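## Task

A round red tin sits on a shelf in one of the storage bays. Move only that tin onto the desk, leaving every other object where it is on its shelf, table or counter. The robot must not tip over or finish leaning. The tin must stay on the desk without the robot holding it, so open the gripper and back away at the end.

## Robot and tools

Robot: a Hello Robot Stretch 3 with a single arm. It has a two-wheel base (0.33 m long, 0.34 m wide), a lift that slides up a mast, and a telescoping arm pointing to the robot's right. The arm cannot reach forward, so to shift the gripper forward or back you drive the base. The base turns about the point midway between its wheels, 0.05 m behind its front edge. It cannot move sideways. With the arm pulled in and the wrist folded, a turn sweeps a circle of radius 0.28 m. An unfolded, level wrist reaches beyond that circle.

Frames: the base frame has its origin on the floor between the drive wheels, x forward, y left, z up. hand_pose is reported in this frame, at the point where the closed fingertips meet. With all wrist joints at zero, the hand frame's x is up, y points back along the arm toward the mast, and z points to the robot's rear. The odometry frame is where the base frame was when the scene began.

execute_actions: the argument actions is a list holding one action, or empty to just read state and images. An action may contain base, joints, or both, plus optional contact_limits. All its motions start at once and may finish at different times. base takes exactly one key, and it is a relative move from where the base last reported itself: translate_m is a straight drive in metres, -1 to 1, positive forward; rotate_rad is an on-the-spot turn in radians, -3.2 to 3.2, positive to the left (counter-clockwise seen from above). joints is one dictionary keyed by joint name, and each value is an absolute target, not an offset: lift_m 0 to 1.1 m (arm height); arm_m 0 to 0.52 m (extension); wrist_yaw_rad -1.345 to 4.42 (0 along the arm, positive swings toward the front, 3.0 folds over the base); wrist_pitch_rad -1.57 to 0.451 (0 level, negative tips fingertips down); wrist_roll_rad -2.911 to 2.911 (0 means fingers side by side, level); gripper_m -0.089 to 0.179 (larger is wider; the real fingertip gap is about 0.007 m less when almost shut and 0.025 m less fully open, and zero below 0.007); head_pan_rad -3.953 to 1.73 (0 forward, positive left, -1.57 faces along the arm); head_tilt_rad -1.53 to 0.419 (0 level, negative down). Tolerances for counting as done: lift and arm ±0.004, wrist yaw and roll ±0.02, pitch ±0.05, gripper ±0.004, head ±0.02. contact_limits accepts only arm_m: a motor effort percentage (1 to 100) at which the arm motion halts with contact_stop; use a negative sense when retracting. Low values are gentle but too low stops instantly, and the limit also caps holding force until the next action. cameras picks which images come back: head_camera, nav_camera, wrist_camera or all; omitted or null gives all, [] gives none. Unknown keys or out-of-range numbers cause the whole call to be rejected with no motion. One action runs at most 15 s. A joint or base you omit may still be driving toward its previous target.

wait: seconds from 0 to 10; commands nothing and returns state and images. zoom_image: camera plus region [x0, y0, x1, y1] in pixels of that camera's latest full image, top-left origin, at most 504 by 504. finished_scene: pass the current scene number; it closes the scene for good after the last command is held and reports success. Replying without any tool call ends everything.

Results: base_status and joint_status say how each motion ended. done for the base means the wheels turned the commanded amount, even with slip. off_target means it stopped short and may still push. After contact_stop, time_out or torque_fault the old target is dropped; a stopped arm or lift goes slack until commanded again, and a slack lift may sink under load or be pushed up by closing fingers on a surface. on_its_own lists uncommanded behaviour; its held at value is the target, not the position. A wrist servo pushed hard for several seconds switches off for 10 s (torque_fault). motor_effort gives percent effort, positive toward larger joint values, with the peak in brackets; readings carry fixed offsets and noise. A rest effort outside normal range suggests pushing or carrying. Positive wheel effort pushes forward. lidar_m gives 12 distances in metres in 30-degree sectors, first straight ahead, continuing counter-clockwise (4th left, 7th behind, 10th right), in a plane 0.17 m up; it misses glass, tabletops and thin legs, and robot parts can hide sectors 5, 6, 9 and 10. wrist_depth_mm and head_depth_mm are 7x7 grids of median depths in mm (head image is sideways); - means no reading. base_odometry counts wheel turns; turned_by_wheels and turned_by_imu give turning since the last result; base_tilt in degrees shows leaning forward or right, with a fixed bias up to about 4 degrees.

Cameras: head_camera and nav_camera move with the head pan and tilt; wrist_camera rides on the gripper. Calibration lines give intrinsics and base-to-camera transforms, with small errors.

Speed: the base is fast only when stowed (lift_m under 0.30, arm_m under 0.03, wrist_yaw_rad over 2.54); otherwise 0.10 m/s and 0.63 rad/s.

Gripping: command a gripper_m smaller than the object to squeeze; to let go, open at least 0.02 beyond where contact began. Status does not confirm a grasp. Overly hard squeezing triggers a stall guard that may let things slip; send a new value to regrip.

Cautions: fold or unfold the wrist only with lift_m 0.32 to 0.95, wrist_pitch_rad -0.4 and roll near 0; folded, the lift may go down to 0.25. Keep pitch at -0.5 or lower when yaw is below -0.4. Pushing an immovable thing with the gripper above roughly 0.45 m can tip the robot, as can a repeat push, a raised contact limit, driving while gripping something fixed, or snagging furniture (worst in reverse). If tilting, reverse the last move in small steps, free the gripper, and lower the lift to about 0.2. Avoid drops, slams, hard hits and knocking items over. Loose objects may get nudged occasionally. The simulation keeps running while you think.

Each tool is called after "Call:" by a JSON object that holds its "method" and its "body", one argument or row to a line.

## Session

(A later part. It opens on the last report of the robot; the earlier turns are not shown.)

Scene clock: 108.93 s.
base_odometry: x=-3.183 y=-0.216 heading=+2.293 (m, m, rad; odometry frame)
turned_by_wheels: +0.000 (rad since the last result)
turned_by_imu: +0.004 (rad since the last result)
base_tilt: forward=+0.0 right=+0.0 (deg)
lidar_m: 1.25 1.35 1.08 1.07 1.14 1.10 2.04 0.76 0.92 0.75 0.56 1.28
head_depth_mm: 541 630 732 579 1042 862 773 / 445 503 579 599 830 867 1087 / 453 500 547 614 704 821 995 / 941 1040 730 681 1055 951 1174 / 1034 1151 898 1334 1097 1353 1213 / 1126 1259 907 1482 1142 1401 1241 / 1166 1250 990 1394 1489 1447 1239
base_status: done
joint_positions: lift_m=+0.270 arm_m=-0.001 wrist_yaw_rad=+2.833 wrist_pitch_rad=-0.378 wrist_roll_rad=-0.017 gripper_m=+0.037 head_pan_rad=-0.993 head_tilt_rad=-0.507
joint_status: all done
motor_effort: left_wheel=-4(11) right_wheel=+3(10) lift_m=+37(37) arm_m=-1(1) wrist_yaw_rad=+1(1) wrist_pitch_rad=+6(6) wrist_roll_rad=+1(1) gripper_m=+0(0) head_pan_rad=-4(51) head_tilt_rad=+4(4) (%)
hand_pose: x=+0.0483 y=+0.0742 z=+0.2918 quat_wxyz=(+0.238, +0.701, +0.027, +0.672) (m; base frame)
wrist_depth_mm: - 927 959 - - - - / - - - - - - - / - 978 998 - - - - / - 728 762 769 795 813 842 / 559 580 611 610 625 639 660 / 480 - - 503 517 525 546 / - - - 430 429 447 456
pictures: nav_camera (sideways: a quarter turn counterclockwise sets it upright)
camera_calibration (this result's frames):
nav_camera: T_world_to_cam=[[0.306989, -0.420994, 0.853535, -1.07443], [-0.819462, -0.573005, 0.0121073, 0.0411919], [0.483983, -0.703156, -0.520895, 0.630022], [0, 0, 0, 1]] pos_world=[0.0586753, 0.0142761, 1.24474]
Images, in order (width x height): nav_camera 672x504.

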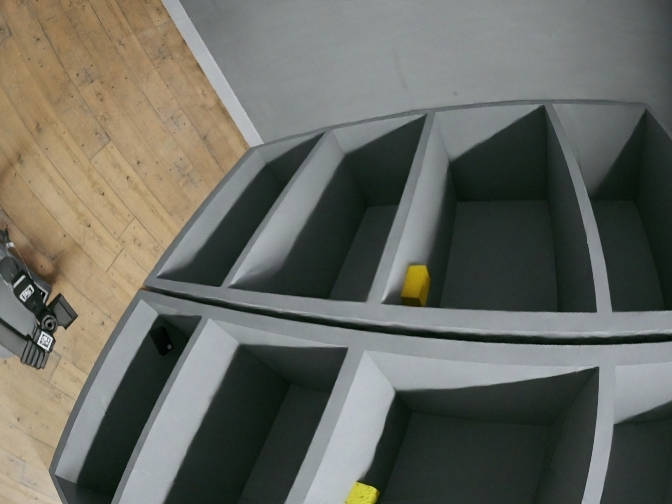

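Call:
{"method": "execute_actions", "body": {
  "actions": [
    {"base":{"translate_m":-0.85}}
  ],
  "cameras": []
}}

Call:
{"method": "execute_actions", "body": {
  "actions": [
    {"base":{"rotate_rad":-1.65},"joints":{"head_pan_rad":0.6,"head_tilt_rad":-0.7}}
  ],
  "cameras": []
}}

Call:
{"method": "execute_actions", "body": {
  "actions": [
    {"base":{"translate_m":0.9}}
  ],
  "cameras": ["nav_camera"]
}}

Scene clock: 123.10 s.
base_odometry: x=-2.621 y=-0.854 heading=+2.293 (m, m, rad; odometry frame)
turned_by_wheels: +0.000 (rad since the last result)
turned_by_imu: -0.004 (rad since the last result)
base_tilt: forward=+0.1 right=+0.0 (deg)
lidar_m: 2.10 1.50 1.17 0.72 0.79 1.20 0.98 1.28 2.65 0.67 0.46 1.18
head_depth_mm: 477 556 667 832 1693 1463 1212 / 391 443 509 600 732 934 1165 / 357 394 440 494 574 676 838 / 859 949 891 592 1095 873 1125 / 926 1031 899 658 1097 930 1177 / 1004 1132 905 1291 1098 1322 1213 / 1069 1158 914 1304 1144 1414 1239
base_status: done
joint_positions: lift_m=+0.270 arm_m=-0.001 wrist_yaw_rad=+2.833 wrist_pitch_rad=-0.378 wrist_roll_rad=-0.017 gripper_m=+0.037 head_pan_rad=-0.993 head_tilt_rad=-0.507
joint_status: not commanded
motor_effort: left_wheel=-3(17) right_wheel=+3(4) lift_m=+37(37) arm_m=-1(1) wrist_yaw_rad=+0(0) wrist_pitch_rad=+6(6) wrist_roll_rad=+1(1) gripper_m=+0(0) head_pan_rad=-4(5) head_tilt_rad=+4(4) (%)
hand_pose: x=+0.0483 y=+0.0742 z=+0.2918 quat_wxyz=(+0.238, +0.701, +0.027, +0.672) (m; base frame)
wrist_depth_mm: - 658 844 - - - - / - 699 837 - - - - / - 775 826 - - - - / - 725 719 782 781 843 845 / 559 583 589 606 637 650 647 / 474 - - 500 521 527 535 / - - - 429 440 444 443
pictures: none
No camera images: the call's "cameras" was empty. Leave "cameras" out to get every camera's image.

Scene clock: 125.40 s.
base_odometry: x=-2.621 y=-0.854 heading=+0.643 (m, m, rad; odometry frame)
turned_by_wheels: -1.650 (rad since the last result)
turned_by_imu: -1.618 (rad since the last result)
base_tilt: forward=+0.1 right=+0.0 (deg)
lidar_m: 0.83 0.46 1.18 2.09 1.60 1.19 0.72 0.76 1.44 0.98 1.27 2.43
head_depth_mm: 614 1712 2200 1885 1545 1303 1127 / 477 571 712 947 1465 1307 1130 / 390 451 534 657 852 1207 1131 / 368 420 496 593 759 1157 1130 / 888 829 582 1130 944 1255 1130 / 954 834 637 1130 999 1285 1137 / 1031 820 674 1135 1430 1319 1133
base_status: done
joint_positions: lift_m=+0.270 arm_m=-0.001 wrist_yaw_rad=+2.833 wrist_pitch_rad=-0.378 wrist_roll_rad=-0.017 gripper_m=+0.037 head_pan_rad=+0.593 head_tilt_rad=-0.692
joint_status: all done
motor_effort: left_wheel=+4(18) right_wheel=-3(9) lift_m=+37(37) arm_m=-2(1) wrist_yaw_rad=+1(1) wrist_pitch_rad=+6(6) wrist_roll_rad=+1(1) gripper_m=+2(0) head_pan_rad=+4(53) head_tilt_rad=-4(19) (%)
hand_pose: x=+0.0483 y=+0.0742 z=+0.2918 quat_wxyz=(+0.238, +0.701, +0.027, +0.672) (m; base frame)
wrist_depth_mm: - - - - - - 351 / - - - - - - 380 / - 993 - - 908 850 427 / - 739 747 778 730 495 497 / 568 590 610 608 620 525 589 / 473 - - 490 516 521 528 / - - - 434 435 441 455
pictures: none
No camera images: the call's "cameras" was empty. Leave "cameras" out to get every camera's image.

Scene clock: 130.10 s.
base_odometry: x=-1.901 y=-0.314 heading=+0.644 (m, m, rad; odometry frame)
turned_by_wheels: +0.000 (rad since the last result)
turned_by_imu: +0.007 (rad since the last result)
base_tilt: forward=+0.0 right=+0.0 (deg)
lidar_m: 0.89 1.39 1.39 0.21 0.22 0.30 1.62 2.08 1.29 1.69 1.78 2.46
head_depth_mm: 1072 821 954 1400 1542 1301 1128 / 1142 988 1389 1193 1432 1307 1126 / 1198 1002 1446 1643 1492 1302 1127 / 1275 1496 1449 1735 1542 1310 1131 / 1314 1554 1467 1794 1556 1309 1133 / 1215 1378 1458 1751 1574 1322 1133 / 1125 1266 1608 1863 1563 1316 1136
base_status: done
joint_positions: lift_m=+0.270 arm_m=-0.001 wrist_yaw_rad=+2.833 wrist_pitch_rad=-0.378 wrist_roll_rad=-0.017 gripper_m=+0.037 head_pan_rad=+0.593 head_tilt_rad=-0.692
joint_status: not commanded
motor_effort: left_wheel=+3(19) right_wheel=-2(6) lift_m=+37(37) arm_m=-1(1) wrist_yaw_rad=+1(1) wrist_pitch_rad=+6(6) wrist_roll_rad=+1(1) gripper_m=+0(1) head_pan_rad=+4(4) head_tilt_rad=-4(3) (%)
hand_pose: x=+0.0483 y=+0.0742 z=+0.2918 quat_wxyz=(+0.238, +0.701, +0.027, +0.672) (m; base frame)
wrist_depth_mm: - 208 - - - - - / - 227 - - - - - / - 246 894 - - - 927 / - 272 716 753 791 806 780 / 270 300 543 599 642 647 648 / 300 - - 501 511 522 539 / - - - 428 432 444 452
pictures: nav_camera (sideways: a quarter turn counterclockwise sets it upright)
camera_calibration (this result's frames):
nav_camera: T_world_to_cam=[[0.539403, 0.39618, 0.743025, -0.931788], [0.586623, -0.809838, 0.005943, 0.0406422], [0.604085, 0.43267, -0.669237, 0.82227], [0, 0, 0, 1]] pos_world=[-0.0179535, 0.046298, 1.24239]
Images, in order (width x height): nav_camera 672x504.

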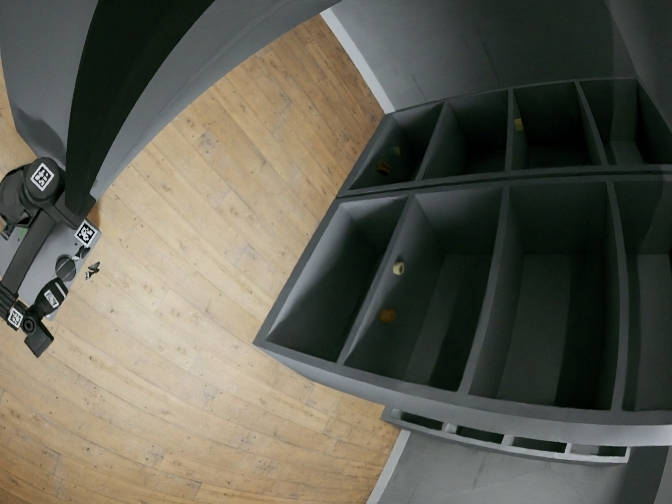

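Call:
{"method": "execute_actions", "body": {
  "actions": [
    {"base":{"rotate_rad":-0.15}}
  ],
  "cameras": []
}}

Call:
{"method": "execute_actions", "body": {
  "actions": [
    {"base":{"translate_m":0.6}}
  ],
  "cameras": []
}}

Call:
{"method": "execute_actions", "body": {
  "actions": [
    {"base":{"rotate_rad":1.75},"joints":{"head_pan_rad":-0.9,"head_tilt_rad":-0.5}}
  ],
  "cameras": ["nav_camera","head_camera"]
}}

Scene clock: 141.73 s.
base_odometry: x=-1.901 y=-0.314 heading=+0.494 (m, m, rad; odometry frame)
turned_by_wheels: -0.150 (rad since the last result)
turned_by_imu: -0.146 (rad since the last result)
base_tilt: forward=+0.1 right=+0.0 (deg)
lidar_m: 2.25 0.90 1.39 0.30 0.22 0.26 1.62 1.65 1.33 1.29 1.72 2.17
head_depth_mm: 1737 2297 2349 1878 1539 1300 1126 / 747 858 1118 1714 1550 1303 1127 / 1134 993 1388 1198 1450 1312 1129 / 1175 1004 1451 1639 1502 1303 1135 / 1217 1440 1461 1693 1552 1319 1138 / 1279 1531 1466 1753 1560 1318 1135 / 1266 1383 1445 1672 1571 1319 1138
base_status: done
joint_positions: lift_m=+0.270 arm_m=-0.001 wrist_yaw_rad=+2.833 wrist_pitch_rad=-0.378 wrist_roll_rad=-0.017 gripper_m=+0.037 head_pan_rad=+0.593 head_tilt_rad=-0.692
joint_status: not commanded
motor_effort: left_wheel=+4(14) right_wheel=-3(9) lift_m=+37(36) arm_m=-2(1) wrist_yaw_rad=-1(0) wrist_pitch_rad=+6(6) wrist_roll_rad=+1(1) gripper_m=+2(1) head_pan_rad=+4(3) head_tilt_rad=-3(3) (%)
hand_pose: x=+0.0483 y=+0.0742 z=+0.2918 quat_wxyz=(+0.238, +0.701, +0.027, +0.672) (m; base frame)
wrist_depth_mm: - 534 - - - - - / - 526 - - - - - / - 454 984 - - - 948 / - 449 745 750 799 801 758 / 247 403 611 596 639 642 652 / 276 - - 503 518 530 528 / - - - 434 432 441 456
pictures: none
No camera images: the call's "cameras" was empty. Leave "cameras" out to get every camera's image.

Scene clock: 145.37 s.
base_odometry: x=-1.372 y=-0.029 heading=+0.494 (m, m, rad; odometry frame)
turned_by_wheels: +0.000 (rad since the last result)
turned_by_imu: +0.005 (rad since the last result)
base_tilt: forward=+0.0 right=-0.1 (deg)
lidar_m: 1.83 0.44 0.39 1.18 1.03 0.70 0.76 2.03 1.54 1.63 1.65 2.07
head_depth_mm: 1504 1864 2159 1876 1541 1305 1126 / 1706 1890 2050 1905 1546 1304 1130 / 1572 1930 2227 1833 1558 1308 1130 / 516 583 667 782 941 1183 1132 / 425 469 523 591 677 794 1071 / 362 393 431 474 551 785 1114 / 314 338 373 443 878 1163 1140
base_status: done
joint_positions: lift_m=+0.270 arm_m=-0.001 wrist_yaw_rad=+2.833 wrist_pitch_rad=-0.378 wrist_roll_rad=-0.017 gripper_m=+0.037 head_pan_rad=+0.593 head_tilt_rad=-0.692
joint_status: not commanded
motor_effort: left_wheel=+3(17) right_wheel=-3(8) lift_m=+37(37) arm_m=-1(1) wrist_yaw_rad=+1(0) wrist_pitch_rad=+6(6) wrist_roll_rad=+1(1) gripper_m=-1(1) head_pan_rad=+4(3) head_tilt_rad=-4(3) (%)
hand_pose: x=+0.0483 y=+0.0742 z=+0.2918 quat_wxyz=(+0.238, +0.701, +0.027, +0.672) (m; base frame)
wrist_depth_mm: - - - - 386 409 481 / - - - - 427 466 546 / - 973 - 870 463 528 - / - 731 747 682 514 608 835 / 563 583 594 607 582 639 650 / 475 - - 508 516 533 542 / - - - 432 436 450 453
pictures: none
No camera images: the call's "cameras" was empty. Leave "cameras" out to get every camera's image.

Scene clock: 147.77 s.
base_odometry: x=-1.372 y=-0.029 heading=+2.244 (m, m, rad; odometry frame)
turned_by_wheels: +1.750 (rad since the last result)
turned_by_imu: +1.717 (rad since the last result)
base_tilt: forward=+0.1 right=+0.0 (deg)
lidar_m: 2.02 0.86 0.70 2.21 1.54 1.55 1.63 1.72 2.17 1.67 0.39 1.11
head_depth_mm: 485 560 662 1702 1756 1459 1212 / 411 463 530 618 746 939 1166 / 356 394 442 504 584 694 860 / 314 344 380 424 480 562 670 / 294 326 369 438 498 850 1081 / 918 1036 904 598 1066 883 1161 / 1018 1129 914 663 1106 1289 1224
base_status: done
joint_positions: lift_m=+0.270 arm_m=-0.001 wrist_yaw_rad=+2.833 wrist_pitch_rad=-0.378 wrist_roll_rad=-0.017 gripper_m=+0.037 head_pan_rad=-0.893 head_tilt_rad=-0.507
joint_status: all done
motor_effort: left_wheel=-4(14) right_wheel=+3(12) lift_m=+37(37) arm_m=-2(2) wrist_yaw_rad=-1(0) wrist_pitch_rad=+6(6) wrist_roll_rad=+1(1) gripper_m=+0(1) head_pan_rad=-3(50) head_tilt_rad=+4(20) (%)
hand_pose: x=+0.0483 y=+0.0742 z=+0.2918 quat_wxyz=(+0.238, +0.701, +0.027, +0.672) (m; base frame)
wrist_depth_mm: - - - - 688 743 783 / - - - - 754 805 904 / - 962 975 978 831 931 993 / - 738 762 761 792 816 864 / 556 582 598 603 644 635 661 / 479 - - 501 521 526 535 / - - - 428 432 450 455
pictures: head_camera (sideways: a quarter turn clockwise sets it upright), nav_camera (sideways: a quarter turn counterclockwise sets it upright)
camera_calibration (this result's frames):
head_camera: T_world_to_cam=[[-0.291795, 0.446984, -0.845613, 1.12524], [0.818743, 0.573785, 0.0207752, -0.0338672], [0.494486, -0.686277, -0.533392, 0.651809], [0, 0, 0, 1]] pos_world=[0.0337586, -0.0362121, 1.29989]
nav_camera: T_world_to_cam=[[0.34772, -0.388547, 0.8533, -1.07438], [-0.758169, -0.651946, 0.0120928, 0.040837], [0.551608, -0.651151, -0.521279, 0.630109], [0, 0, 0, 1]] pos_world=[0.0569715, 0.0194729, 1.24474]
Images, in order (width x height): head_camera 896x504, nav_camera 672x504.

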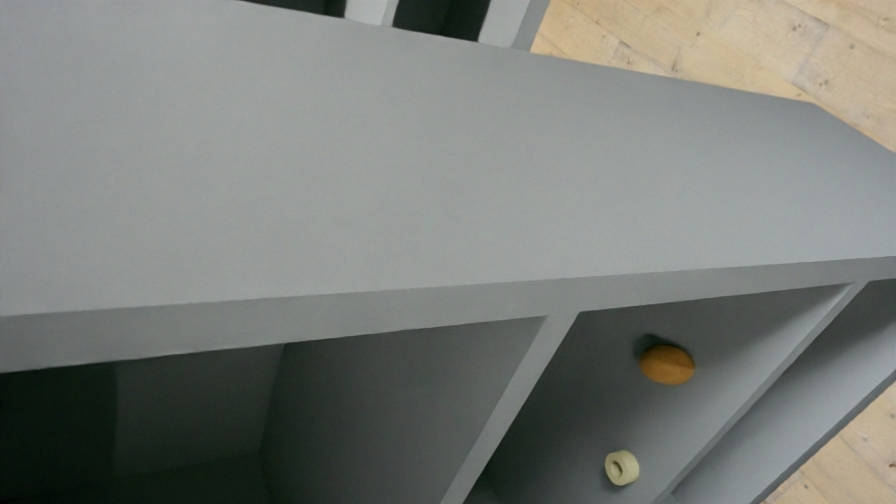

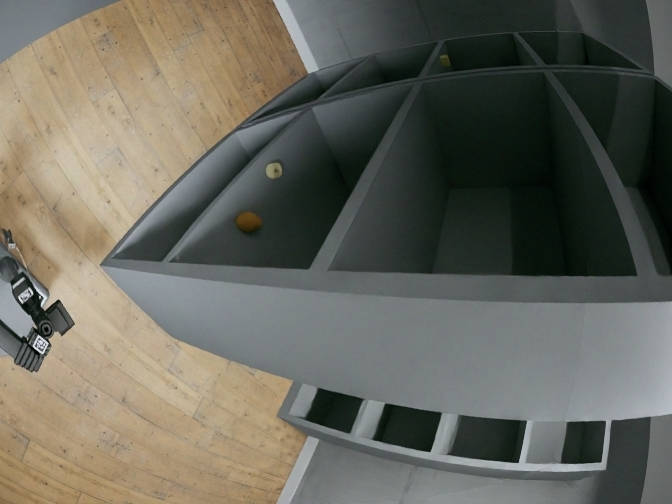

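Call:
{"method": "execute_actions", "body": {
  "actions": [
    {"base":{"translate_m":1.0},"joints":{"head_pan_rad":-1.0,"head_tilt_rad":-0.7}}
  ],
  "cameras": ["nav_camera"]
}}

Scene clock: 158.03 s.
base_odometry: x=-1.995 y=+0.753 heading=+2.243 (m, m, rad; odometry frame)
turned_by_wheels: +0.000 (rad since the last result)
turned_by_imu: +0.008 (rad since the last result)
base_tilt: forward=+0.1 right=+0.0 (deg)
lidar_m: 1.14 0.76 0.58 0.57 0.61 0.88 2.62 0.77 0.81 0.47 0.38 1.15
head_depth_mm: 326 409 518 442 864 766 704 / 289 322 385 441 732 767 1025 / 315 348 399 463 561 735 1044 / 321 366 434 500 646 826 1100 / 848 830 581 1063 920 1216 1136 / 915 839 586 1128 973 1267 1137 / 997 841 643 1137 1367 1314 1138
base_status: done
joint_positions: lift_m=+0.270 arm_m=-0.001 wrist_yaw_rad=+2.833 wrist_pitch_rad=-0.378 wrist_roll_rad=-0.017 gripper_m=+0.037 head_pan_rad=-0.993 head_tilt_rad=-0.692
joint_status: all done
motor_effort: left_wheel=-4(10) right_wheel=+3(10) lift_m=+36(37) arm_m=-2(1) wrist_yaw_rad=+0(1) wrist_pitch_rad=+6(6) wrist_roll_rad=+1(1) gripper_m=+3(1) head_pan_rad=-4(17) head_tilt_rad=-4(19) (%)
hand_pose: x=+0.0483 y=+0.0742 z=+0.2918 quat_wxyz=(+0.238, +0.701, +0.027, +0.672) (m; base frame)
wrist_depth_mm: - 507 546 591 619 666 697 / - 562 590 644 671 737 798 / - 604 664 698 756 795 895 / - 665 704 737 795 845 851 / 573 578 596 611 630 644 651 / 480 - - 500 529 534 531 / - - - 432 432 440 450
pictures: nav_camera (sideways: a quarter turn counterclockwise sets it upright)
camera_calibration (this result's frames):
nav_camera: T_world_to_cam=[[0.387725, -0.545037, 0.743373, -0.931316], [-0.818662, -0.574245, 0.0059607, 0.0491915], [0.423629, -0.610882, -0.66885, 0.822868], [0, 0, 0, 1]] pos_world=[0.0527751, 0.0233211, 1.2424]
Images, in order (width x height): nav_camera 672x504.

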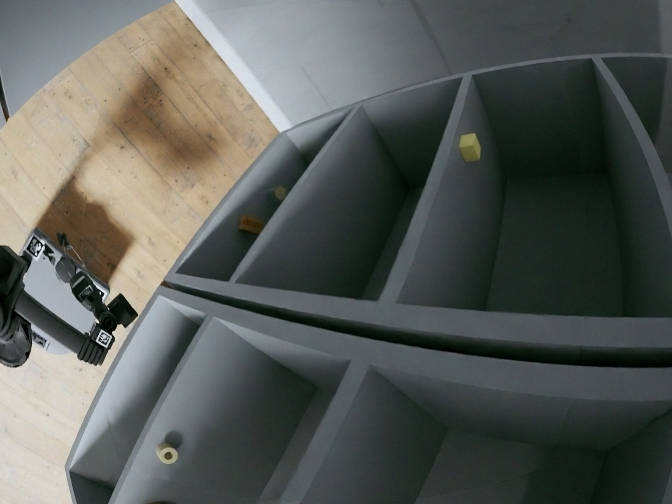

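Call:
{"method": "execute_actions", "body": {
  "actions": [
    {"joints":{"head_pan_rad":1.7,"head_tilt_rad":-0.7}}
  ],
  "cameras": ["nav_camera"]
}}

Call:
{"method": "execute_actions", "body": {
  "actions": [
    {"base":{"translate_m":0.5},"joints":{"head_pan_rad":-1.2,"head_tilt_rad":-1.0}}
  ],
  "cameras": ["nav_camera","head_camera"]
}}

Scene clock: 164.90 s.
base_odometry: x=-1.995 y=+0.753 heading=+2.243 (m, m, rad; odometry frame)
turned_by_wheels: +0.000 (rad since the last result)
turned_by_imu: +0.001 (rad since the last result)
base_tilt: forward=+0.0 right=+0.0 (deg)
lidar_m: 1.14 0.76 0.59 0.57 0.61 0.88 2.63 0.77 0.81 0.47 0.37 1.14
head_depth_mm: 440 496 570 671 827 1033 1123 / 446 505 580 685 833 1069 1129 / 452 514 591 699 853 1098 1130 / 458 521 603 715 874 1141 1132 / 467 530 615 733 901 1167 1156 / 473 539 627 742 890 - - / 480 543 620 - - - 1116
base_status: not commanded
joint_positions: lift_m=+0.270 arm_m=-0.001 wrist_yaw_rad=+2.833 wrist_pitch_rad=-0.378 wrist_roll_rad=-0.017 gripper_m=+0.037 head_pan_rad=+1.693 head_tilt_rad=-0.692
joint_status: all done
motor_effort: left_wheel=-4(4) right_wheel=+3(3) lift_m=+36(37) arm_m=-2(2) wrist_yaw_rad=+1(1) wrist_pitch_rad=+6(6) wrist_roll_rad=+1(1) gripper_m=+0(0) head_pan_rad=+3(52) head_tilt_rad=-4(5) (%)
hand_pose: x=+0.0483 y=+0.0742 z=+0.2918 quat_wxyz=(+0.238, +0.701, +0.027, +0.672) (m; base frame)
wrist_depth_mm: - 515 546 594 626 664 710 / - 570 602 637 681 733 802 / - 613 655 702 763 834 892 / - 668 701 748 799 831 853 / 556 581 606 604 637 645 654 / 469 - - 508 519 523 529 / - - - 430 431 449 453
pictures: nav_camera (sideways: a quarter turn counterclockwise sets it upright)
camera_calibration (this result's frames):
nav_camera: T_world_to_cam=[[-0.108279, 0.660055, 0.743373, -0.928291], [0.987843, 0.155338, 0.0059607, 0.0381718], [-0.11154, 0.734982, -0.66885, 0.826132], [0, 0, 0, 1]] pos_world=[-0.0460755, -0.000398879, 1.2424]
Images, in order (width x height): nav_camera 672x504.

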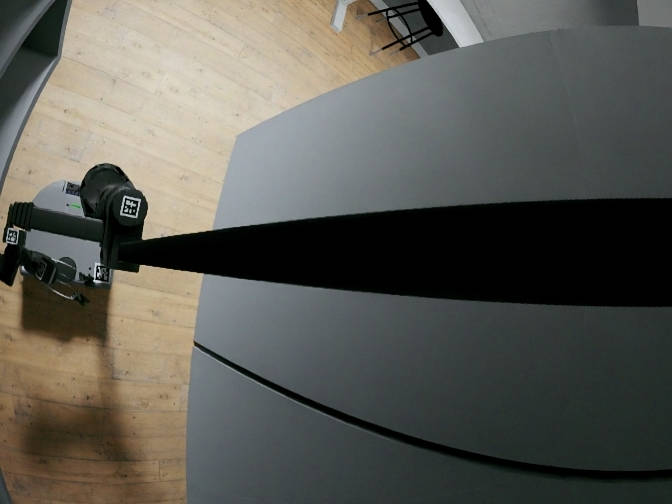

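Scene clock: 168.23 s.
base_odometry: x=-2.307 y=+1.144 heading=+2.243 (m, m, rad; odometry frame)
turned_by_wheels: +0.000 (rad since the last result)
turned_by_imu: +0.004 (rad since the last result)
base_tilt: forward=+0.0 right=+0.0 (deg)
lidar_m: 0.64 0.68 0.55 0.54 0.57 0.83 1.24 0.50 0.45 0.83 0.79 0.66
head_depth_mm: 532 443 924 863 807 1146 1072 / 532 444 946 866 1181 1164 - / 532 444 982 864 1209 1218 - / 531 454 985 863 1255 1199 - / 532 460 983 895 1272 1186 1073 / 532 477 989 912 1299 1186 1078 / 532 830 939 1083 1277 1179 1077
base_status: done
joint_positions: lift_m=+0.270 arm_m=-0.001 wrist_yaw_rad=+2.833 wrist_pitch_rad=-0.378 wrist_roll_rad=-0.017 gripper_m=+0.037 head_pan_rad=-1.193 head_tilt_rad=-0.989
joint_status: all done
motor_effort: left_wheel=-4(11) right_wheel=+3(10) lift_m=+37(37) arm_m=-2(2) wrist_yaw_rad=+0(0) wrist_pitch_rad=+6(6) wrist_roll_rad=+1(1) gripper_m=+1(1) head_pan_rad=-3(51) head_tilt_rad=-5(26) (%)
hand_pose: x=+0.0483 y=+0.0742 z=+0.2918 quat_wxyz=(+0.238, +0.701, +0.027, +0.672) (m; base frame)
wrist_depth_mm: - 486 514 551 590 620 578 / - 530 558 592 629 690 572 / - 591 605 665 704 728 587 / - 634 655 715 770 752 589 / 566 596 615 607 641 655 595 / 472 - - 508 526 521 535 / - - - 432 433 439 454
pictures: head_camera (sideways: a quarter turn clockwise sets it upright), nav_camera (sideways: a quarter turn counterclockwise sets it upright)
camera_calibration (this result's frames):
head_camera: T_world_to_cam=[[-0.268387, 0.821185, -0.50361, 0.679421], [0.952668, 0.303759, -0.0123921, 0.00849864], [0.1428, -0.4831, -0.863842, 1.08372], [0, 0, 0, 1]] pos_world=[0.0194962, -0.0369691, 1.27843]
nav_camera: T_world_to_cam=[[0.340854, -0.786337, 0.51526, -0.633807], [-0.916482, -0.400053, -0.00424927, 0.0630808], [0.209472, -0.470778, -0.857024, 1.06886], [0, 0, 0, 1]] pos_world=[0.0499521, 0.0300442, 1.24288]
Images, in order (width x height): head_camera 896x504, nav_camera 672x504.

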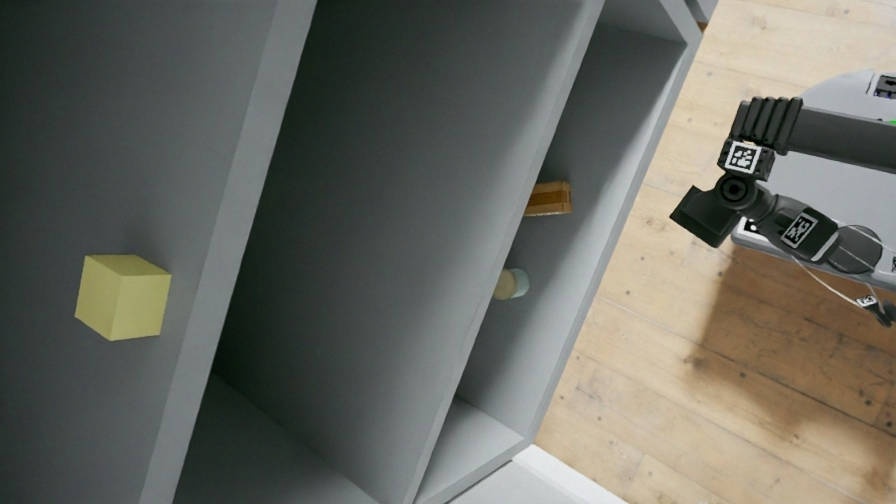

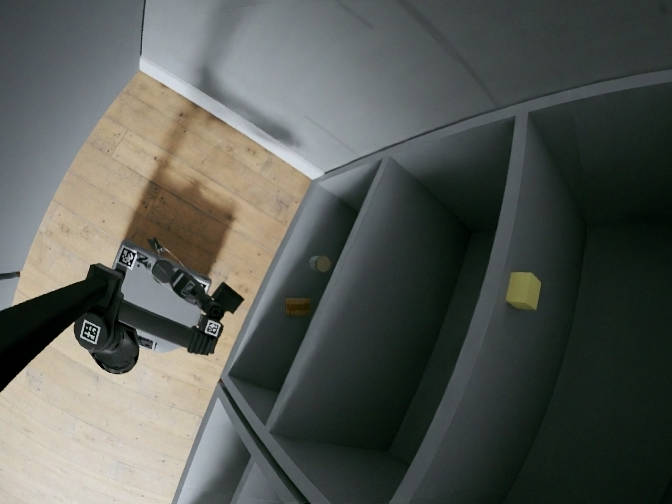

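Call:
{"method": "execute_actions", "body": {
  "actions": [
    {"base":{"translate_m":-0.7},"joints":{"head_pan_rad":-1.6}}
  ],
  "cameras": ["nav_camera","head_camera"]
}}

Scene clock: 181.10 s.
base_odometry: x=-1.871 y=+0.596 heading=+2.243 (m, m, rad; odometry frame)
turned_by_wheels: +0.000 (rad since the last result)
turned_by_imu: -0.003 (rad since the last result)
base_tilt: forward=+0.0 right=-0.1 (deg)
lidar_m: 1.34 0.78 0.60 0.59 0.62 2.18 2.42 0.59 0.74 0.78 0.48 0.50
head_depth_mm: 531 443 416 864 1173 1186 1092 / 531 443 416 864 1178 1180 - / 531 444 416 860 1180 1202 - / 532 444 416 865 1182 1200 - / 532 444 415 864 1188 1183 1080 / 533 444 414 865 1184 1182 1080 / 533 445 414 864 927 1189 1079
base_status: done
joint_positions: lift_m=+0.270 arm_m=-0.001 wrist_yaw_rad=+2.833 wrist_pitch_rad=-0.378 wrist_roll_rad=-0.017 gripper_m=+0.037 head_pan_rad=-1.593 head_tilt_rad=-0.989
joint_status: all done
motor_effort: left_wheel=-3(18) right_wheel=+3(6) lift_m=+37(37) arm_m=-1(2) wrist_yaw_rad=-1(0) wrist_pitch_rad=+6(6) wrist_roll_rad=+1(1) gripper_m=+1(0) head_pan_rad=-4(31) head_tilt_rad=-5(5) (%)
hand_pose: x=+0.0483 y=+0.0742 z=+0.2918 quat_wxyz=(+0.238, +0.701, +0.027, +0.672) (m; base frame)
wrist_depth_mm: - 526 565 587 647 668 731 / - 566 611 638 692 754 815 / - 635 672 707 779 832 913 / - 674 729 765 803 825 833 / 566 578 613 598 643 631 669 / 469 - - 506 520 529 540 / - - - 429 438 446 456
pictures: head_camera (sideways: a quarter turn clockwise sets it upright), nav_camera (sideways: a quarter turn counterclockwise sets it upright)
camera_calibration (this result's frames):
head_camera: T_world_to_cam=[[0.0724612, 0.860887, -0.503611, 0.677342], [0.995768, -0.0910634, -0.0123921, 0.00823572], [-0.0565287, -0.500581, -0.863842, 1.08493], [0, 0, 0, 1]] pos_world=[0.00404794, -0.0392678, 1.27843]
nav_camera: T_world_to_cam=[[0.00785581, -0.856998, 0.51526, -0.631776], [-0.999922, -0.0117208, -0.00424927, 0.0635897], [0.00968085, -0.515186, -0.857024, 1.07008], [0, 0, 0, 1]] pos_world=[0.0581887, 0.0106032, 1.24288]
Images, in order (width x height): head_camera 896x504, nav_camera 672x504.

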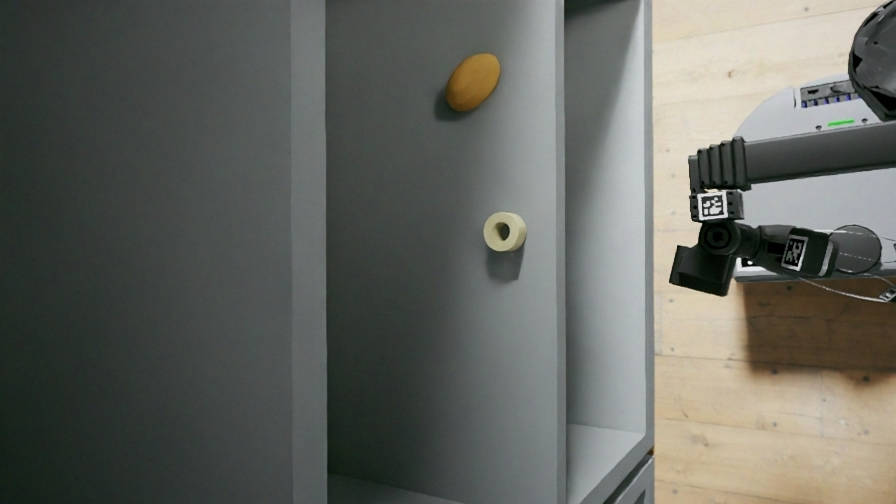

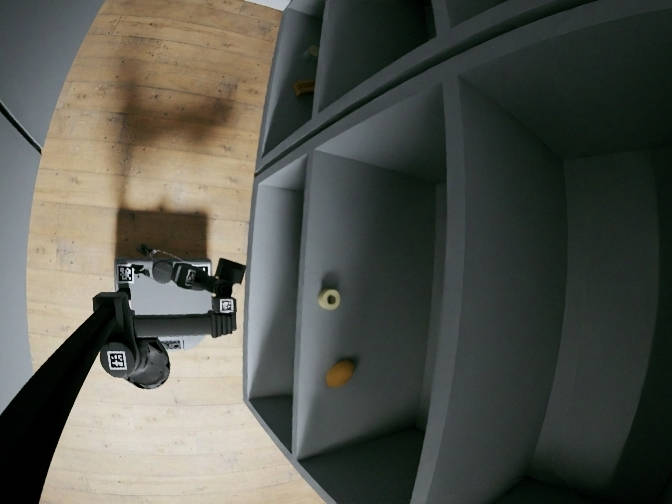

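Call:
{"method": "execute_actions", "body": {
  "actions": [
    {"base":{"translate_m":-0.95}}
  ],
  "cameras": []
}}

Call:
{"method": "execute_actions", "body": {
  "actions": [
    {"base":{"rotate_rad":-1.6},"joints":{"head_pan_rad":0.3,"head_tilt_rad":-0.7}}
  ],
  "cameras": ["nav_camera"]
}}

Scene clock: 190.73 s.
base_odometry: x=-1.279 y=-0.147 heading=+2.243 (m, m, rad; odometry frame)
turned_by_wheels: +0.000 (rad since the last result)
turned_by_imu: -0.005 (rad since the last result)
base_tilt: forward=+0.1 right=+0.0 (deg)
lidar_m: 1.35 0.87 0.78 2.22 1.44 1.51 1.48 1.57 2.16 1.70 0.57 0.50
head_depth_mm: 1967 1958 1683 1477 1315 1187 1089 / 1953 1969 1681 1483 1310 1187 - / 1948 1976 1684 1466 1305 1222 - / 1957 1957 1684 1475 1315 1226 - / 1947 1967 1689 1485 1313 1181 1076 / 1868 1862 1695 1471 1314 1184 1076 / 1934 1868 1678 1214 1200 1170 1077
base_status: done
joint_positions: lift_m=+0.270 arm_m=-0.001 wrist_yaw_rad=+2.833 wrist_pitch_rad=-0.378 wrist_roll_rad=-0.017 gripper_m=+0.037 head_pan_rad=-1.594 head_tilt_rad=-0.989
joint_status: not commanded
motor_effort: left_wheel=-2(17) right_wheel=+2(4) lift_m=+37(37) arm_m=-2(2) wrist_yaw_rad=+1(0) wrist_pitch_rad=+6(6) wrist_roll_rad=+1(1) gripper_m=+1(0) head_pan_rad=-3(4) head_tilt_rad=-5(5) (%)
hand_pose: x=+0.0483 y=+0.0742 z=+0.2918 quat_wxyz=(+0.238, +0.701, +0.027, +0.672) (m; base frame)
wrist_depth_mm: - - - - 764 755 818 / - - - - 838 807 907 / - - - - 870 920 - / - 723 741 762 800 823 862 / 550 592 592 613 634 642 638 / 469 - - 499 515 519 539 / - - - 426 433 447 454
pictures: none
No camera images: the call's "cameras" was empty. Leave "cameras" out to get every camera's image.

Scene clock: 193.00 s.
base_odometry: x=-1.279 y=-0.147 heading=+0.643 (m, m, rad; odometry frame)
turned_by_wheels: -1.600 (rad since the last result)
turned_by_imu: -1.569 (rad since the last result)
base_tilt: forward=+0.0 right=+0.0 (deg)
lidar_m: 1.69 0.58 0.50 1.33 0.89 0.78 2.22 1.44 1.52 1.48 1.55 2.15
head_depth_mm: 1680 1904 2141 1862 1522 1292 1119 / 1730 1945 2200 1868 1528 1301 1119 / 1733 1967 2223 1883 1528 1295 1121 / 1489 1792 2076 1878 1543 1299 1132 / 1783 2019 2272 1881 1502 1298 1133 / 1937 2008 875 926 1013 1112 1105 / 616 654 692 738 791 850 1079
base_status: done
joint_positions: lift_m=+0.270 arm_m=-0.001 wrist_yaw_rad=+2.833 wrist_pitch_rad=-0.378 wrist_roll_rad=-0.017 gripper_m=+0.037 head_pan_rad=+0.293 head_tilt_rad=-0.704
joint_status: all done
motor_effort: left_wheel=+4(17) right_wheel=-3(9) lift_m=+36(36) arm_m=-2(2) wrist_yaw_rad=+0(0) wrist_pitch_rad=+6(6) wrist_roll_rad=+1(1) gripper_m=-1(0) head_pan_rad=+3(51) head_tilt_rad=+2(23) (%)
hand_pose: x=+0.0483 y=+0.0741 z=+0.2918 quat_wxyz=(+0.238, +0.701, +0.027, +0.672) (m; base frame)
wrist_depth_mm: - - - - 489 507 544 / - - - - 540 570 636 / - 960 - 961 582 631 - / - 737 750 768 640 708 867 / 555 593 614 601 634 650 653 / 466 - - 503 510 525 537 / - - - 430 434 447 453
pictures: nav_camera (sideways: a quarter turn counterclockwise sets it upright)
camera_calibration (this result's frames):
nav_camera: T_world_to_cam=[[0.641069, 0.221668, 0.734774, -0.921655], [0.321126, -0.94702, 0.00552587, 0.0428049], [0.697071, 0.232413, -0.678289, 0.833477], [0, 0, 0, 1]] pos_world=[-0.0038936, 0.0511282, 1.24231]
Images, in order (width x height): nav_camera 672x504.

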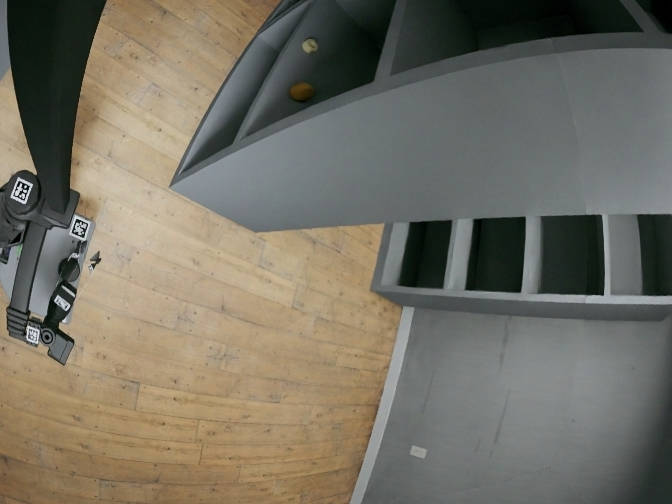

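Call:
{"method": "execute_actions", "body": {
  "actions": [
    {"base":{"rotate_rad":-0.1}}
  ],
  "cameras": []
}}

Call:
{"method": "execute_actions", "body": {
  "actions": [
    {"base":{"translate_m":1.0},"joints":{"head_pan_rad":1.0,"head_tilt_rad":-0.5}}
  ],
  "cameras": ["nav_camera","head_camera"]
}}

Scene clock: 201.93 s.
base_odometry: x=-1.279 y=-0.147 heading=+0.543 (m, m, rad; odometry frame)
turned_by_wheels: -0.100 (rad since the last result)
turned_by_imu: -0.097 (rad since the last result)
base_tilt: forward=+0.0 right=+0.0 (deg)
lidar_m: 2.10 0.64 0.50 1.33 0.98 0.78 2.23 2.24 1.44 1.48 1.52 1.95
head_depth_mm: 1696 1911 2155 1854 1531 1294 1125 / 1729 1956 2198 1866 1529 1299 1124 / 1749 2010 2214 1859 1532 1294 1125 / 1745 1957 2205 1884 1542 1302 1131 / 1494 1889 2187 1893 1541 1305 1130 / 1756 1993 2280 1897 1184 1228 1133 / 1784 2007 812 846 886 935 1037
base_status: done
joint_positions: lift_m=+0.270 arm_m=-0.001 wrist_yaw_rad=+2.833 wrist_pitch_rad=-0.378 wrist_roll_rad=-0.017 gripper_m=+0.037 head_pan_rad=+0.293 head_tilt_rad=-0.704
joint_status: not commanded
motor_effort: left_wheel=+4(15) right_wheel=-3(9) lift_m=+37(37) arm_m=-1(2) wrist_yaw_rad=+1(1) wrist_pitch_rad=+6(6) wrist_roll_rad=+1(1) gripper_m=+0(1) head_pan_rad=+4(4) head_tilt_rad=+2(2) (%)
hand_pose: x=+0.0483 y=+0.0741 z=+0.2918 quat_wxyz=(+0.238, +0.701, +0.027, +0.672) (m; base frame)
wrist_depth_mm: - - - - 506 572 - / - - - - 552 634 - / - 948 983 902 633 722 - / - 740 745 707 689 773 841 / 565 579 607 614 623 633 665 / 474 - - 508 516 525 536 / - - - 432 438 443 453
pictures: none
No camera images: the call's "cameras" was empty. Leave "cameras" out to get every camera's image.

Scene clock: 206.87 s.
base_odometry: x=-0.423 y=+0.370 heading=+0.544 (m, m, rad; odometry frame)
turned_by_wheels: +0.000 (rad since the last result)
turned_by_imu: +0.008 (rad since the last result)
base_tilt: forward=+0.0 right=+0.0 (deg)
lidar_m: 1.11 0.81 1.48 1.36 0.58 0.65 1.72 2.14 1.50 1.39 1.44 1.17
head_depth_mm: 635 714 819 967 1167 1379 1210 / 1144 1225 807 895 1024 1195 1217 / 1271 1372 1033 1449 1215 1389 1220 / 1390 1487 1688 1451 1674 1466 1228 / 1319 1415 1567 1619 1776 1478 1226 / 1229 1334 1514 2039 1850 1478 1233 / 1885 2027 2231 2388 1876 1481 1233
base_status: done
joint_positions: lift_m=+0.270 arm_m=-0.001 wrist_yaw_rad=+2.833 wrist_pitch_rad=-0.378 wrist_roll_rad=-0.017 gripper_m=+0.037 head_pan_rad=+0.993 head_tilt_rad=-0.507
joint_status: all done
motor_effort: left_wheel=+3(18) right_wheel=-2(5) lift_m=+37(37) arm_m=-2(2) wrist_yaw_rad=+1(1) wrist_pitch_rad=+6(6) wrist_roll_rad=+0(1) gripper_m=+0(0) head_pan_rad=+4(44) head_tilt_rad=+4(22) (%)
hand_pose: x=+0.0483 y=+0.0741 z=+0.2918 quat_wxyz=(+0.238, +0.701, +0.027, +0.672) (m; base frame)
wrist_depth_mm: - - - - - - 726 / - - - - - 769 812 / - 968 984 - 990 826 903 / - 734 741 770 780 831 844 / 536 589 599 608 631 646 665 / 476 - - 509 509 524 527 / - - - 435 441 446 448
pictures: head_camera (sideways: a quarter turn clockwise sets it upright), nav_camera (sideways: a quarter turn counterclockwise sets it upright)
camera_calibration (this result's frames):
head_camera: T_world_to_cam=[[-0.334484, -0.415751, -0.845737, 1.12567], [-0.799208, 0.600694, 0.0207907, -0.0240179], [0.499386, 0.682874, -0.533195, 0.651522], [0, 0, 0, 1]] pos_world=[0.0319619, 0.0375169, 1.2999]
nav_camera: T_world_to_cam=[[0.261596, 0.45082, 0.853422, -1.07401], [0.854754, -0.518892, 0.0121003, 0.0309883], [0.448289, 0.726301, -0.52108, 0.63048], [0, 0, 0, 1]] pos_world=[-0.0281678, 0.042347, 1.24474]
Images, in order (width x height): head_camera 896x504, nav_camera 672x504.

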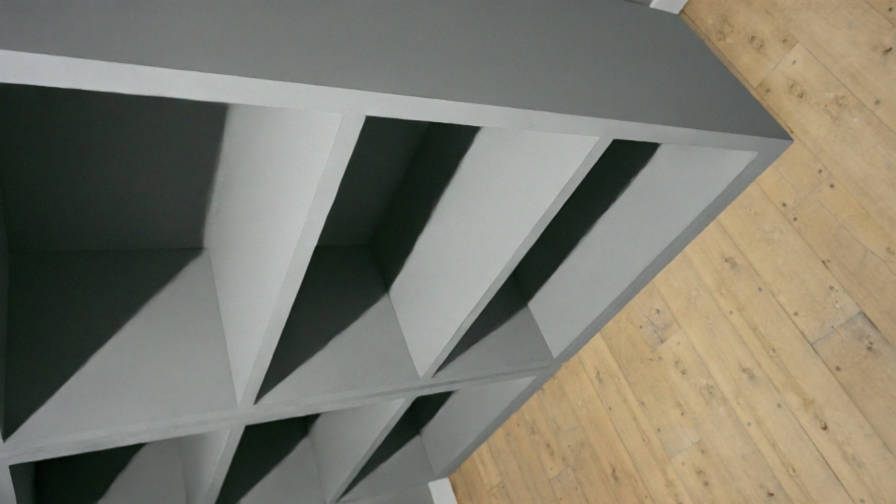

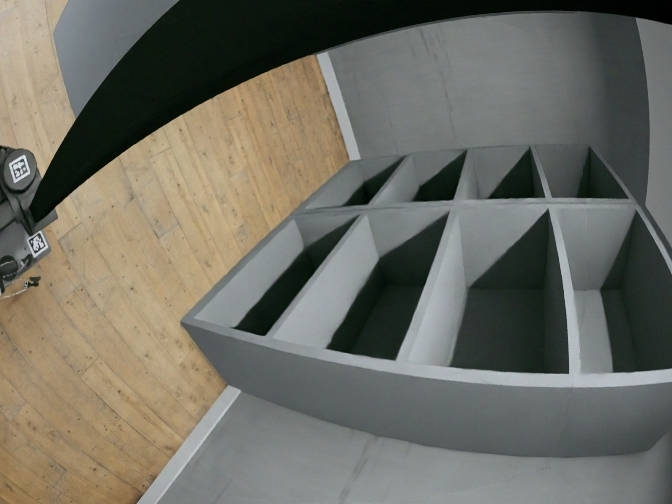

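Call:
{"method": "execute_actions", "body": {
  "actions": [
    {"base":{"rotate_rad":1.7},"joints":{"head_pan_rad":-1.0,"head_tilt_rad":-0.8}}
  ],
  "cameras": []
}}

Call:
{"method": "execute_actions", "body": {
  "actions": [
    {"base":{"translate_m":1.0}}
  ],
  "cameras": ["nav_camera","head_camera"]
}}

Scene clock: 218.80 s.
base_odometry: x=-0.423 y=+0.370 heading=+2.243 (m, m, rad; odometry frame)
turned_by_wheels: +1.700 (rad since the last result)
turned_by_imu: +1.669 (rad since the last result)
base_tilt: forward=+0.0 right=+0.0 (deg)
lidar_m: 0.85 0.56 0.74 3.21 1.89 1.45 1.39 1.48 1.13 1.11 0.80 1.51
head_depth_mm: 944 1064 1220 1424 1446 1250 1096 / 969 1132 1310 1544 1447 1250 1097 / 822 972 1189 1523 1452 1248 1122 / 702 810 958 1200 1409 1253 1109 / 864 1415 1248 1589 1456 1253 1104 / 927 1497 1292 1626 1455 1257 1107 / 990 1505 1391 1680 1468 1254 1111
base_status: done
joint_positions: lift_m=+0.270 arm_m=-0.001 wrist_yaw_rad=+2.833 wrist_pitch_rad=-0.378 wrist_roll_rad=-0.017 gripper_m=+0.037 head_pan_rad=-0.993 head_tilt_rad=-0.790
joint_status: all done
motor_effort: left_wheel=-4(12) right_wheel=+3(13) lift_m=+37(37) arm_m=-2(2) wrist_yaw_rad=+1(0) wrist_pitch_rad=+6(6) wrist_roll_rad=+1(1) gripper_m=+1(1) head_pan_rad=-4(50) head_tilt_rad=-5(26) (%)
hand_pose: x=+0.0483 y=+0.0741 z=+0.2918 quat_wxyz=(+0.238, +0.701, +0.027, +0.672) (m; base frame)
wrist_depth_mm: - - - - - 562 424 / - - - - - 595 433 / - 960 989 - 926 604 469 / - 713 733 778 786 606 515 / 562 578 598 611 629 592 607 / 476 - - 503 515 526 542 / - - - 427 437 442 454
pictures: none
No camera images: the call's "cameras" was empty. Leave "cameras" out to get every camera's image.

Scene clock: 223.73 s.
base_odometry: x=-1.046 y=+1.153 heading=+2.243 (m, m, rad; odometry frame)
turned_by_wheels: +0.000 (rad since the last result)
turned_by_imu: +0.007 (rad since the last result)
base_tilt: forward=+0.1 right=+0.0 (deg)
lidar_m: 0.62 0.27 0.21 0.20 0.22 0.31 2.40 1.57 0.86 1.10 0.80 1.38
head_depth_mm: 840 725 1198 1005 1356 1244 1097 / 720 826 1128 1066 1363 1248 1099 / 683 781 933 1124 1377 1250 1124 / 916 1383 1201 1528 1436 1252 1100 / 920 1483 1294 1623 1459 1250 1106 / 989 1559 1388 1670 1462 1255 1102 / 1070 1453 1615 1727 1454 1257 1106
base_status: done
joint_positions: lift_m=+0.270 arm_m=-0.001 wrist_yaw_rad=+2.833 wrist_pitch_rad=-0.378 wrist_roll_rad=-0.017 gripper_m=+0.037 head_pan_rad=-0.993 head_tilt_rad=-0.790
joint_status: not commanded
motor_effort: left_wheel=-4(10) right_wheel=+3(11) lift_m=+37(37) arm_m=-2(2) wrist_yaw_rad=+0(0) wrist_pitch_rad=+6(6) wrist_roll_rad=+1(1) gripper_m=+0(0) head_pan_rad=-3(4) head_tilt_rad=-4(5) (%)
hand_pose: x=+0.0483 y=+0.0741 z=+0.2918 quat_wxyz=(+0.238, +0.701, +0.027, +0.672) (m; base frame)
wrist_depth_mm: - 205 216 229 242 257 276 / - 221 232 250 266 285 308 / - 241 257 274 297 320 356 / - 265 280 302 328 359 401 / 272 296 305 344 376 421 464 / 301 - - 397 442 486 525 / - - - 428 429 446 450
pictures: head_camera (sideways: a quarter turn clockwise sets it upright), nav_camera (sideways: a quarter turn counterclockwise sets it upright)
camera_calibration (this result's frames):
head_camera: T_world_to_cam=[[-0.363058, 0.65423, -0.663454, 0.888248], [0.873804, 0.486277, 0.00134939, -0.00890874], [0.323505, -0.579239, -0.748216, 0.93229], [0, 0, 0, 1]] pos_world=[0.0286697, -0.036768, 1.28688]
nav_camera: T_world_to_cam=[[0.425955, -0.603836, 0.673754, -0.840823], [-0.818496, -0.574506, 0.00257475, 0.0535991], [0.385521, -0.552562, -0.738951, 0.914273], [0, 0, 0, 1]] pos_world=[0.0495513, 0.0282666, 1.24197]
Images, in order (width x height): head_camera 896x504, nav_camera 672x504.

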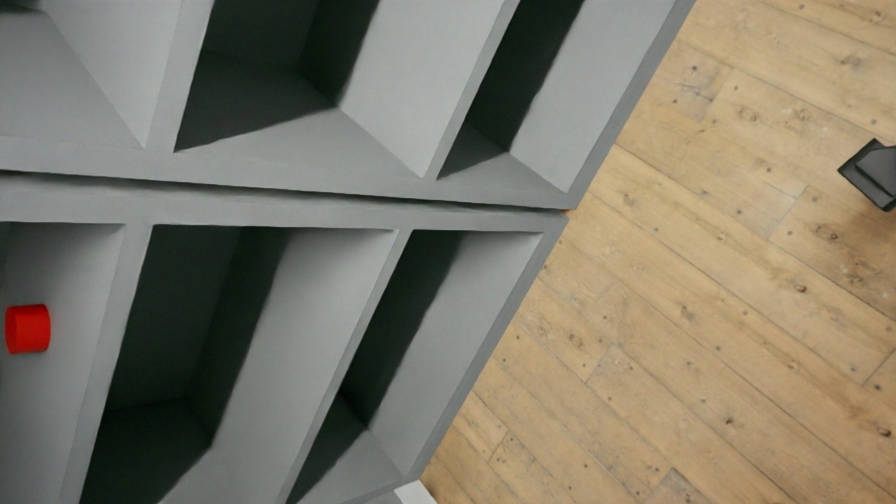

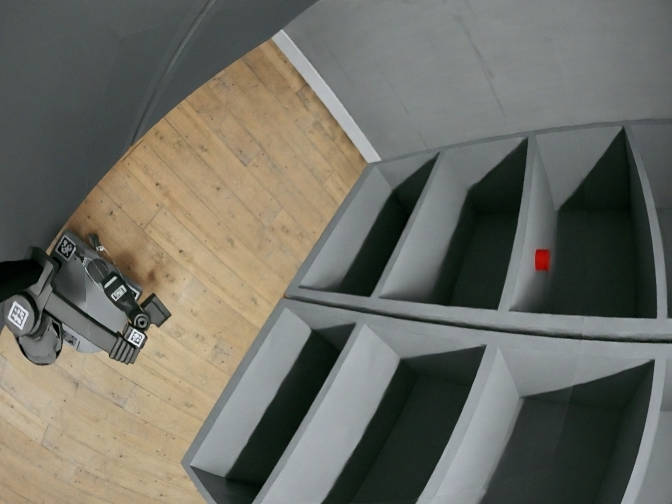

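Call:
{"method": "execute_actions", "body": {
  "actions": [
    {"base":{"rotate_rad":-0.07}}
  ],
  "cameras": []
}}

Call:
{"method": "execute_actions", "body": {
  "actions": [
    {"base":{"translate_m":0.7},"joints":{"head_pan_rad":-1.5,"head_tilt_rad":-0.4,"lift_m":0.9}}
  ]
}}

Scene clock: 231.83 s.
base_odometry: x=-1.046 y=+1.153 heading=+2.173 (m, m, rad; odometry frame)
turned_by_wheels: -0.070 (rad since the last result)
turned_by_imu: -0.068 (rad since the last result)
base_tilt: forward=+0.1 right=+0.0 (deg)
lidar_m: 0.77 0.29 0.21 0.20 0.21 0.29 2.39 1.67 0.86 1.17 0.80 1.40
head_depth_mm: 905 724 1200 1005 1359 1244 1093 / 808 729 1199 1065 1357 1252 1096 / 695 783 1003 1126 1389 1251 1120 / 702 813 983 1200 1419 1254 1101 / 918 1427 1248 1618 1448 1255 1107 / 926 1494 1296 1627 1452 1257 1110 / 990 1504 1396 1672 1454 1264 1111
base_status: done
joint_positions: lift_m=+0.270 arm_m=-0.001 wrist_yaw_rad=+2.833 wrist_pitch_rad=-0.378 wrist_roll_rad=-0.017 gripper_m=+0.037 head_pan_rad=-0.993 head_tilt_rad=-0.791
joint_status: not commanded
motor_effort: left_wheel=+4(9) right_wheel=-3(5) lift_m=+37(37) arm_m=-2(2) wrist_yaw_rad=+0(1) wrist_pitch_rad=+6(6) wrist_roll_rad=+1(1) gripper_m=+1(0) head_pan_rad=-4(3) head_tilt_rad=-4(5) (%)
hand_pose: x=+0.0483 y=+0.0741 z=+0.2918 quat_wxyz=(+0.238, +0.701, +0.027, +0.672) (m; base frame)
wrist_depth_mm: - 201 215 232 253 278 305 / - 217 237 256 278 310 350 / - 238 257 282 309 350 400 / - 262 283 312 348 393 457 / 261 291 307 348 405 460 543 / 285 - - 408 471 510 532 / - - - 434 431 445 454
pictures: none
No camera images: the call's "cameras" was empty. Leave "cameras" out to get every camera's image.

Scene clock: 239.50 s.
base_odometry: x=-1.443 y=+1.729 heading=+2.173 (m, m, rad; odometry frame)
turned_by_wheels: +0.000 (rad since the last result)
turned_by_imu: +0.006 (rad since the last result)
base_tilt: forward=+0.0 right=+0.0 (deg)
lidar_m: 0.65 0.28 0.20 0.20 0.20 0.28 0.80 1.38 0.76 0.97 0.91 0.67
head_depth_mm: 772 837 844 787 852 932 997 / 948 1025 1090 862 1168 1005 1219 / 927 1030 1095 868 1227 1009 1274 / 895 1035 1100 875 1230 1014 1300 / 869 1042 1112 886 1241 1019 1235 / 841 1047 1112 899 1252 1025 1236 / 815 1053 1121 907 1253 1032 1242
base_status: done
joint_positions: lift_m=+0.900 arm_m=-0.001 wrist_yaw_rad=+2.833 wrist_pitch_rad=-0.379 wrist_roll_rad=-0.017 gripper_m=+0.037 head_pan_rad=-1.493 head_tilt_rad=-0.409
joint_status: all done
motor_effort: left_wheel=+4(18) right_wheel=-3(9) lift_m=+46(49) arm_m=-2(3) wrist_yaw_rad=+0(0) wrist_pitch_rad=+6(6) wrist_roll_rad=+1(1) gripper_m=+0(0) head_pan_rad=-3(37) head_tilt_rad=+5(32) (%)
hand_pose: x=+0.0483 y=+0.0741 z=+0.9214 quat_wxyz=(+0.238, +0.701, +0.027, +0.672) (m; base frame)
wrist_depth_mm: - 197 211 227 246 269 297 / - 213 227 246 271 301 330 / - 231 248 273 301 340 383 / - 256 276 303 340 381 442 / 257 284 297 338 391 445 532 / 281 - 326 388 467 535 583 / 317 341 396 457 549 671 608
pictures: head_camera (sideways: a quarter turn clockwise sets it upright), nav_camera (sideways: a quarter turn counterclockwise sets it upright), wrist_camera
camera_calibration (this result's frames):
head_camera: T_world_to_cam=[[0.0182293, 0.448218, -0.893739, 1.18612], [0.999537, 0.0136176, 0.0272166, -0.0433592], [0.0243696, -0.893821, -0.447762, 0.543258], [0, 0, 0, 1]] pos_world=[0.00847797, -0.0454736, 1.30451]
nav_camera: T_world_to_cam=[[0.0608693, -0.430863, 0.900362, -1.13401], [-0.993966, -0.108631, 0.0152128, 0.0382117], [0.0912524, -0.895855, -0.434876, 0.52049], [0, 0, 0, 1]] pos_world=[0.0595115, -0.0181681, 1.24679]
wrist_camera: T_world_to_cam=[[0.947566, -0.311078, 0.0731375, -0.0977813], [-0.107705, -0.526372, -0.843405, 0.849484], [0.300862, 0.791305, -0.532277, 0.587861], [0, 0, 0, 1]] pos_world=[0.00728312, -0.0484507, 1.03652]
Images, in order (width x height): head_camera 896x504, nav_camera 672x504, wrist_camera 644x364.

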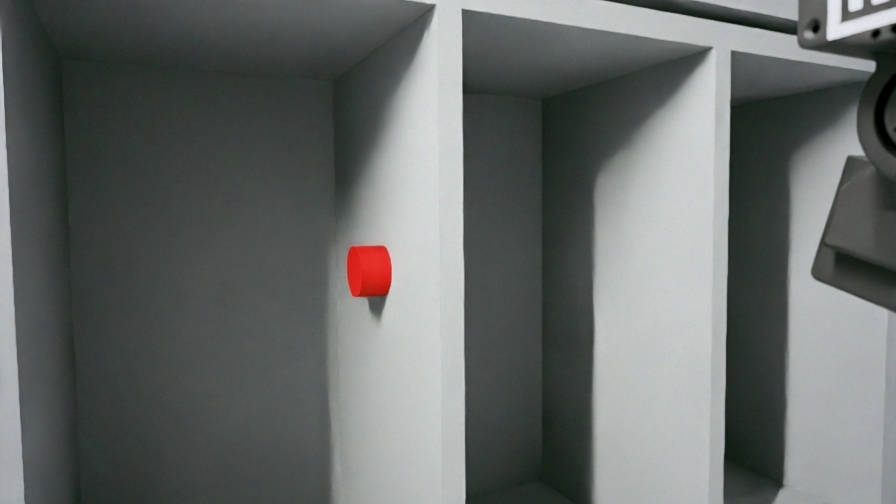

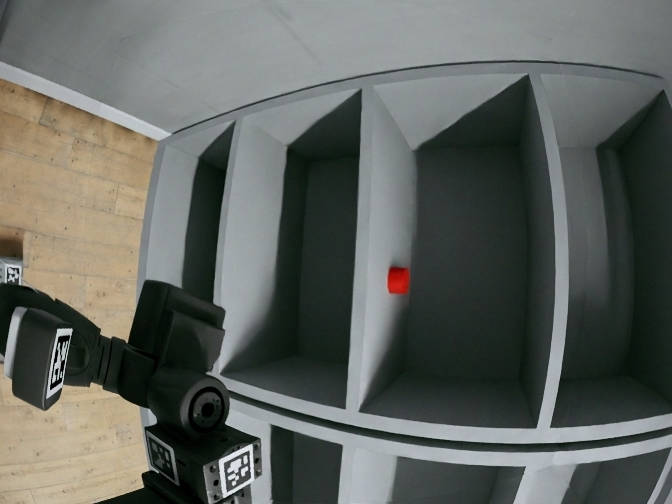

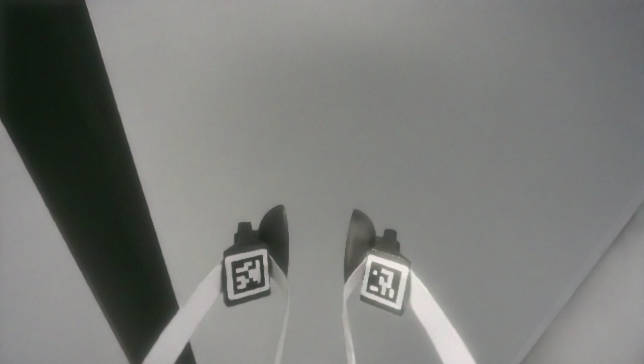

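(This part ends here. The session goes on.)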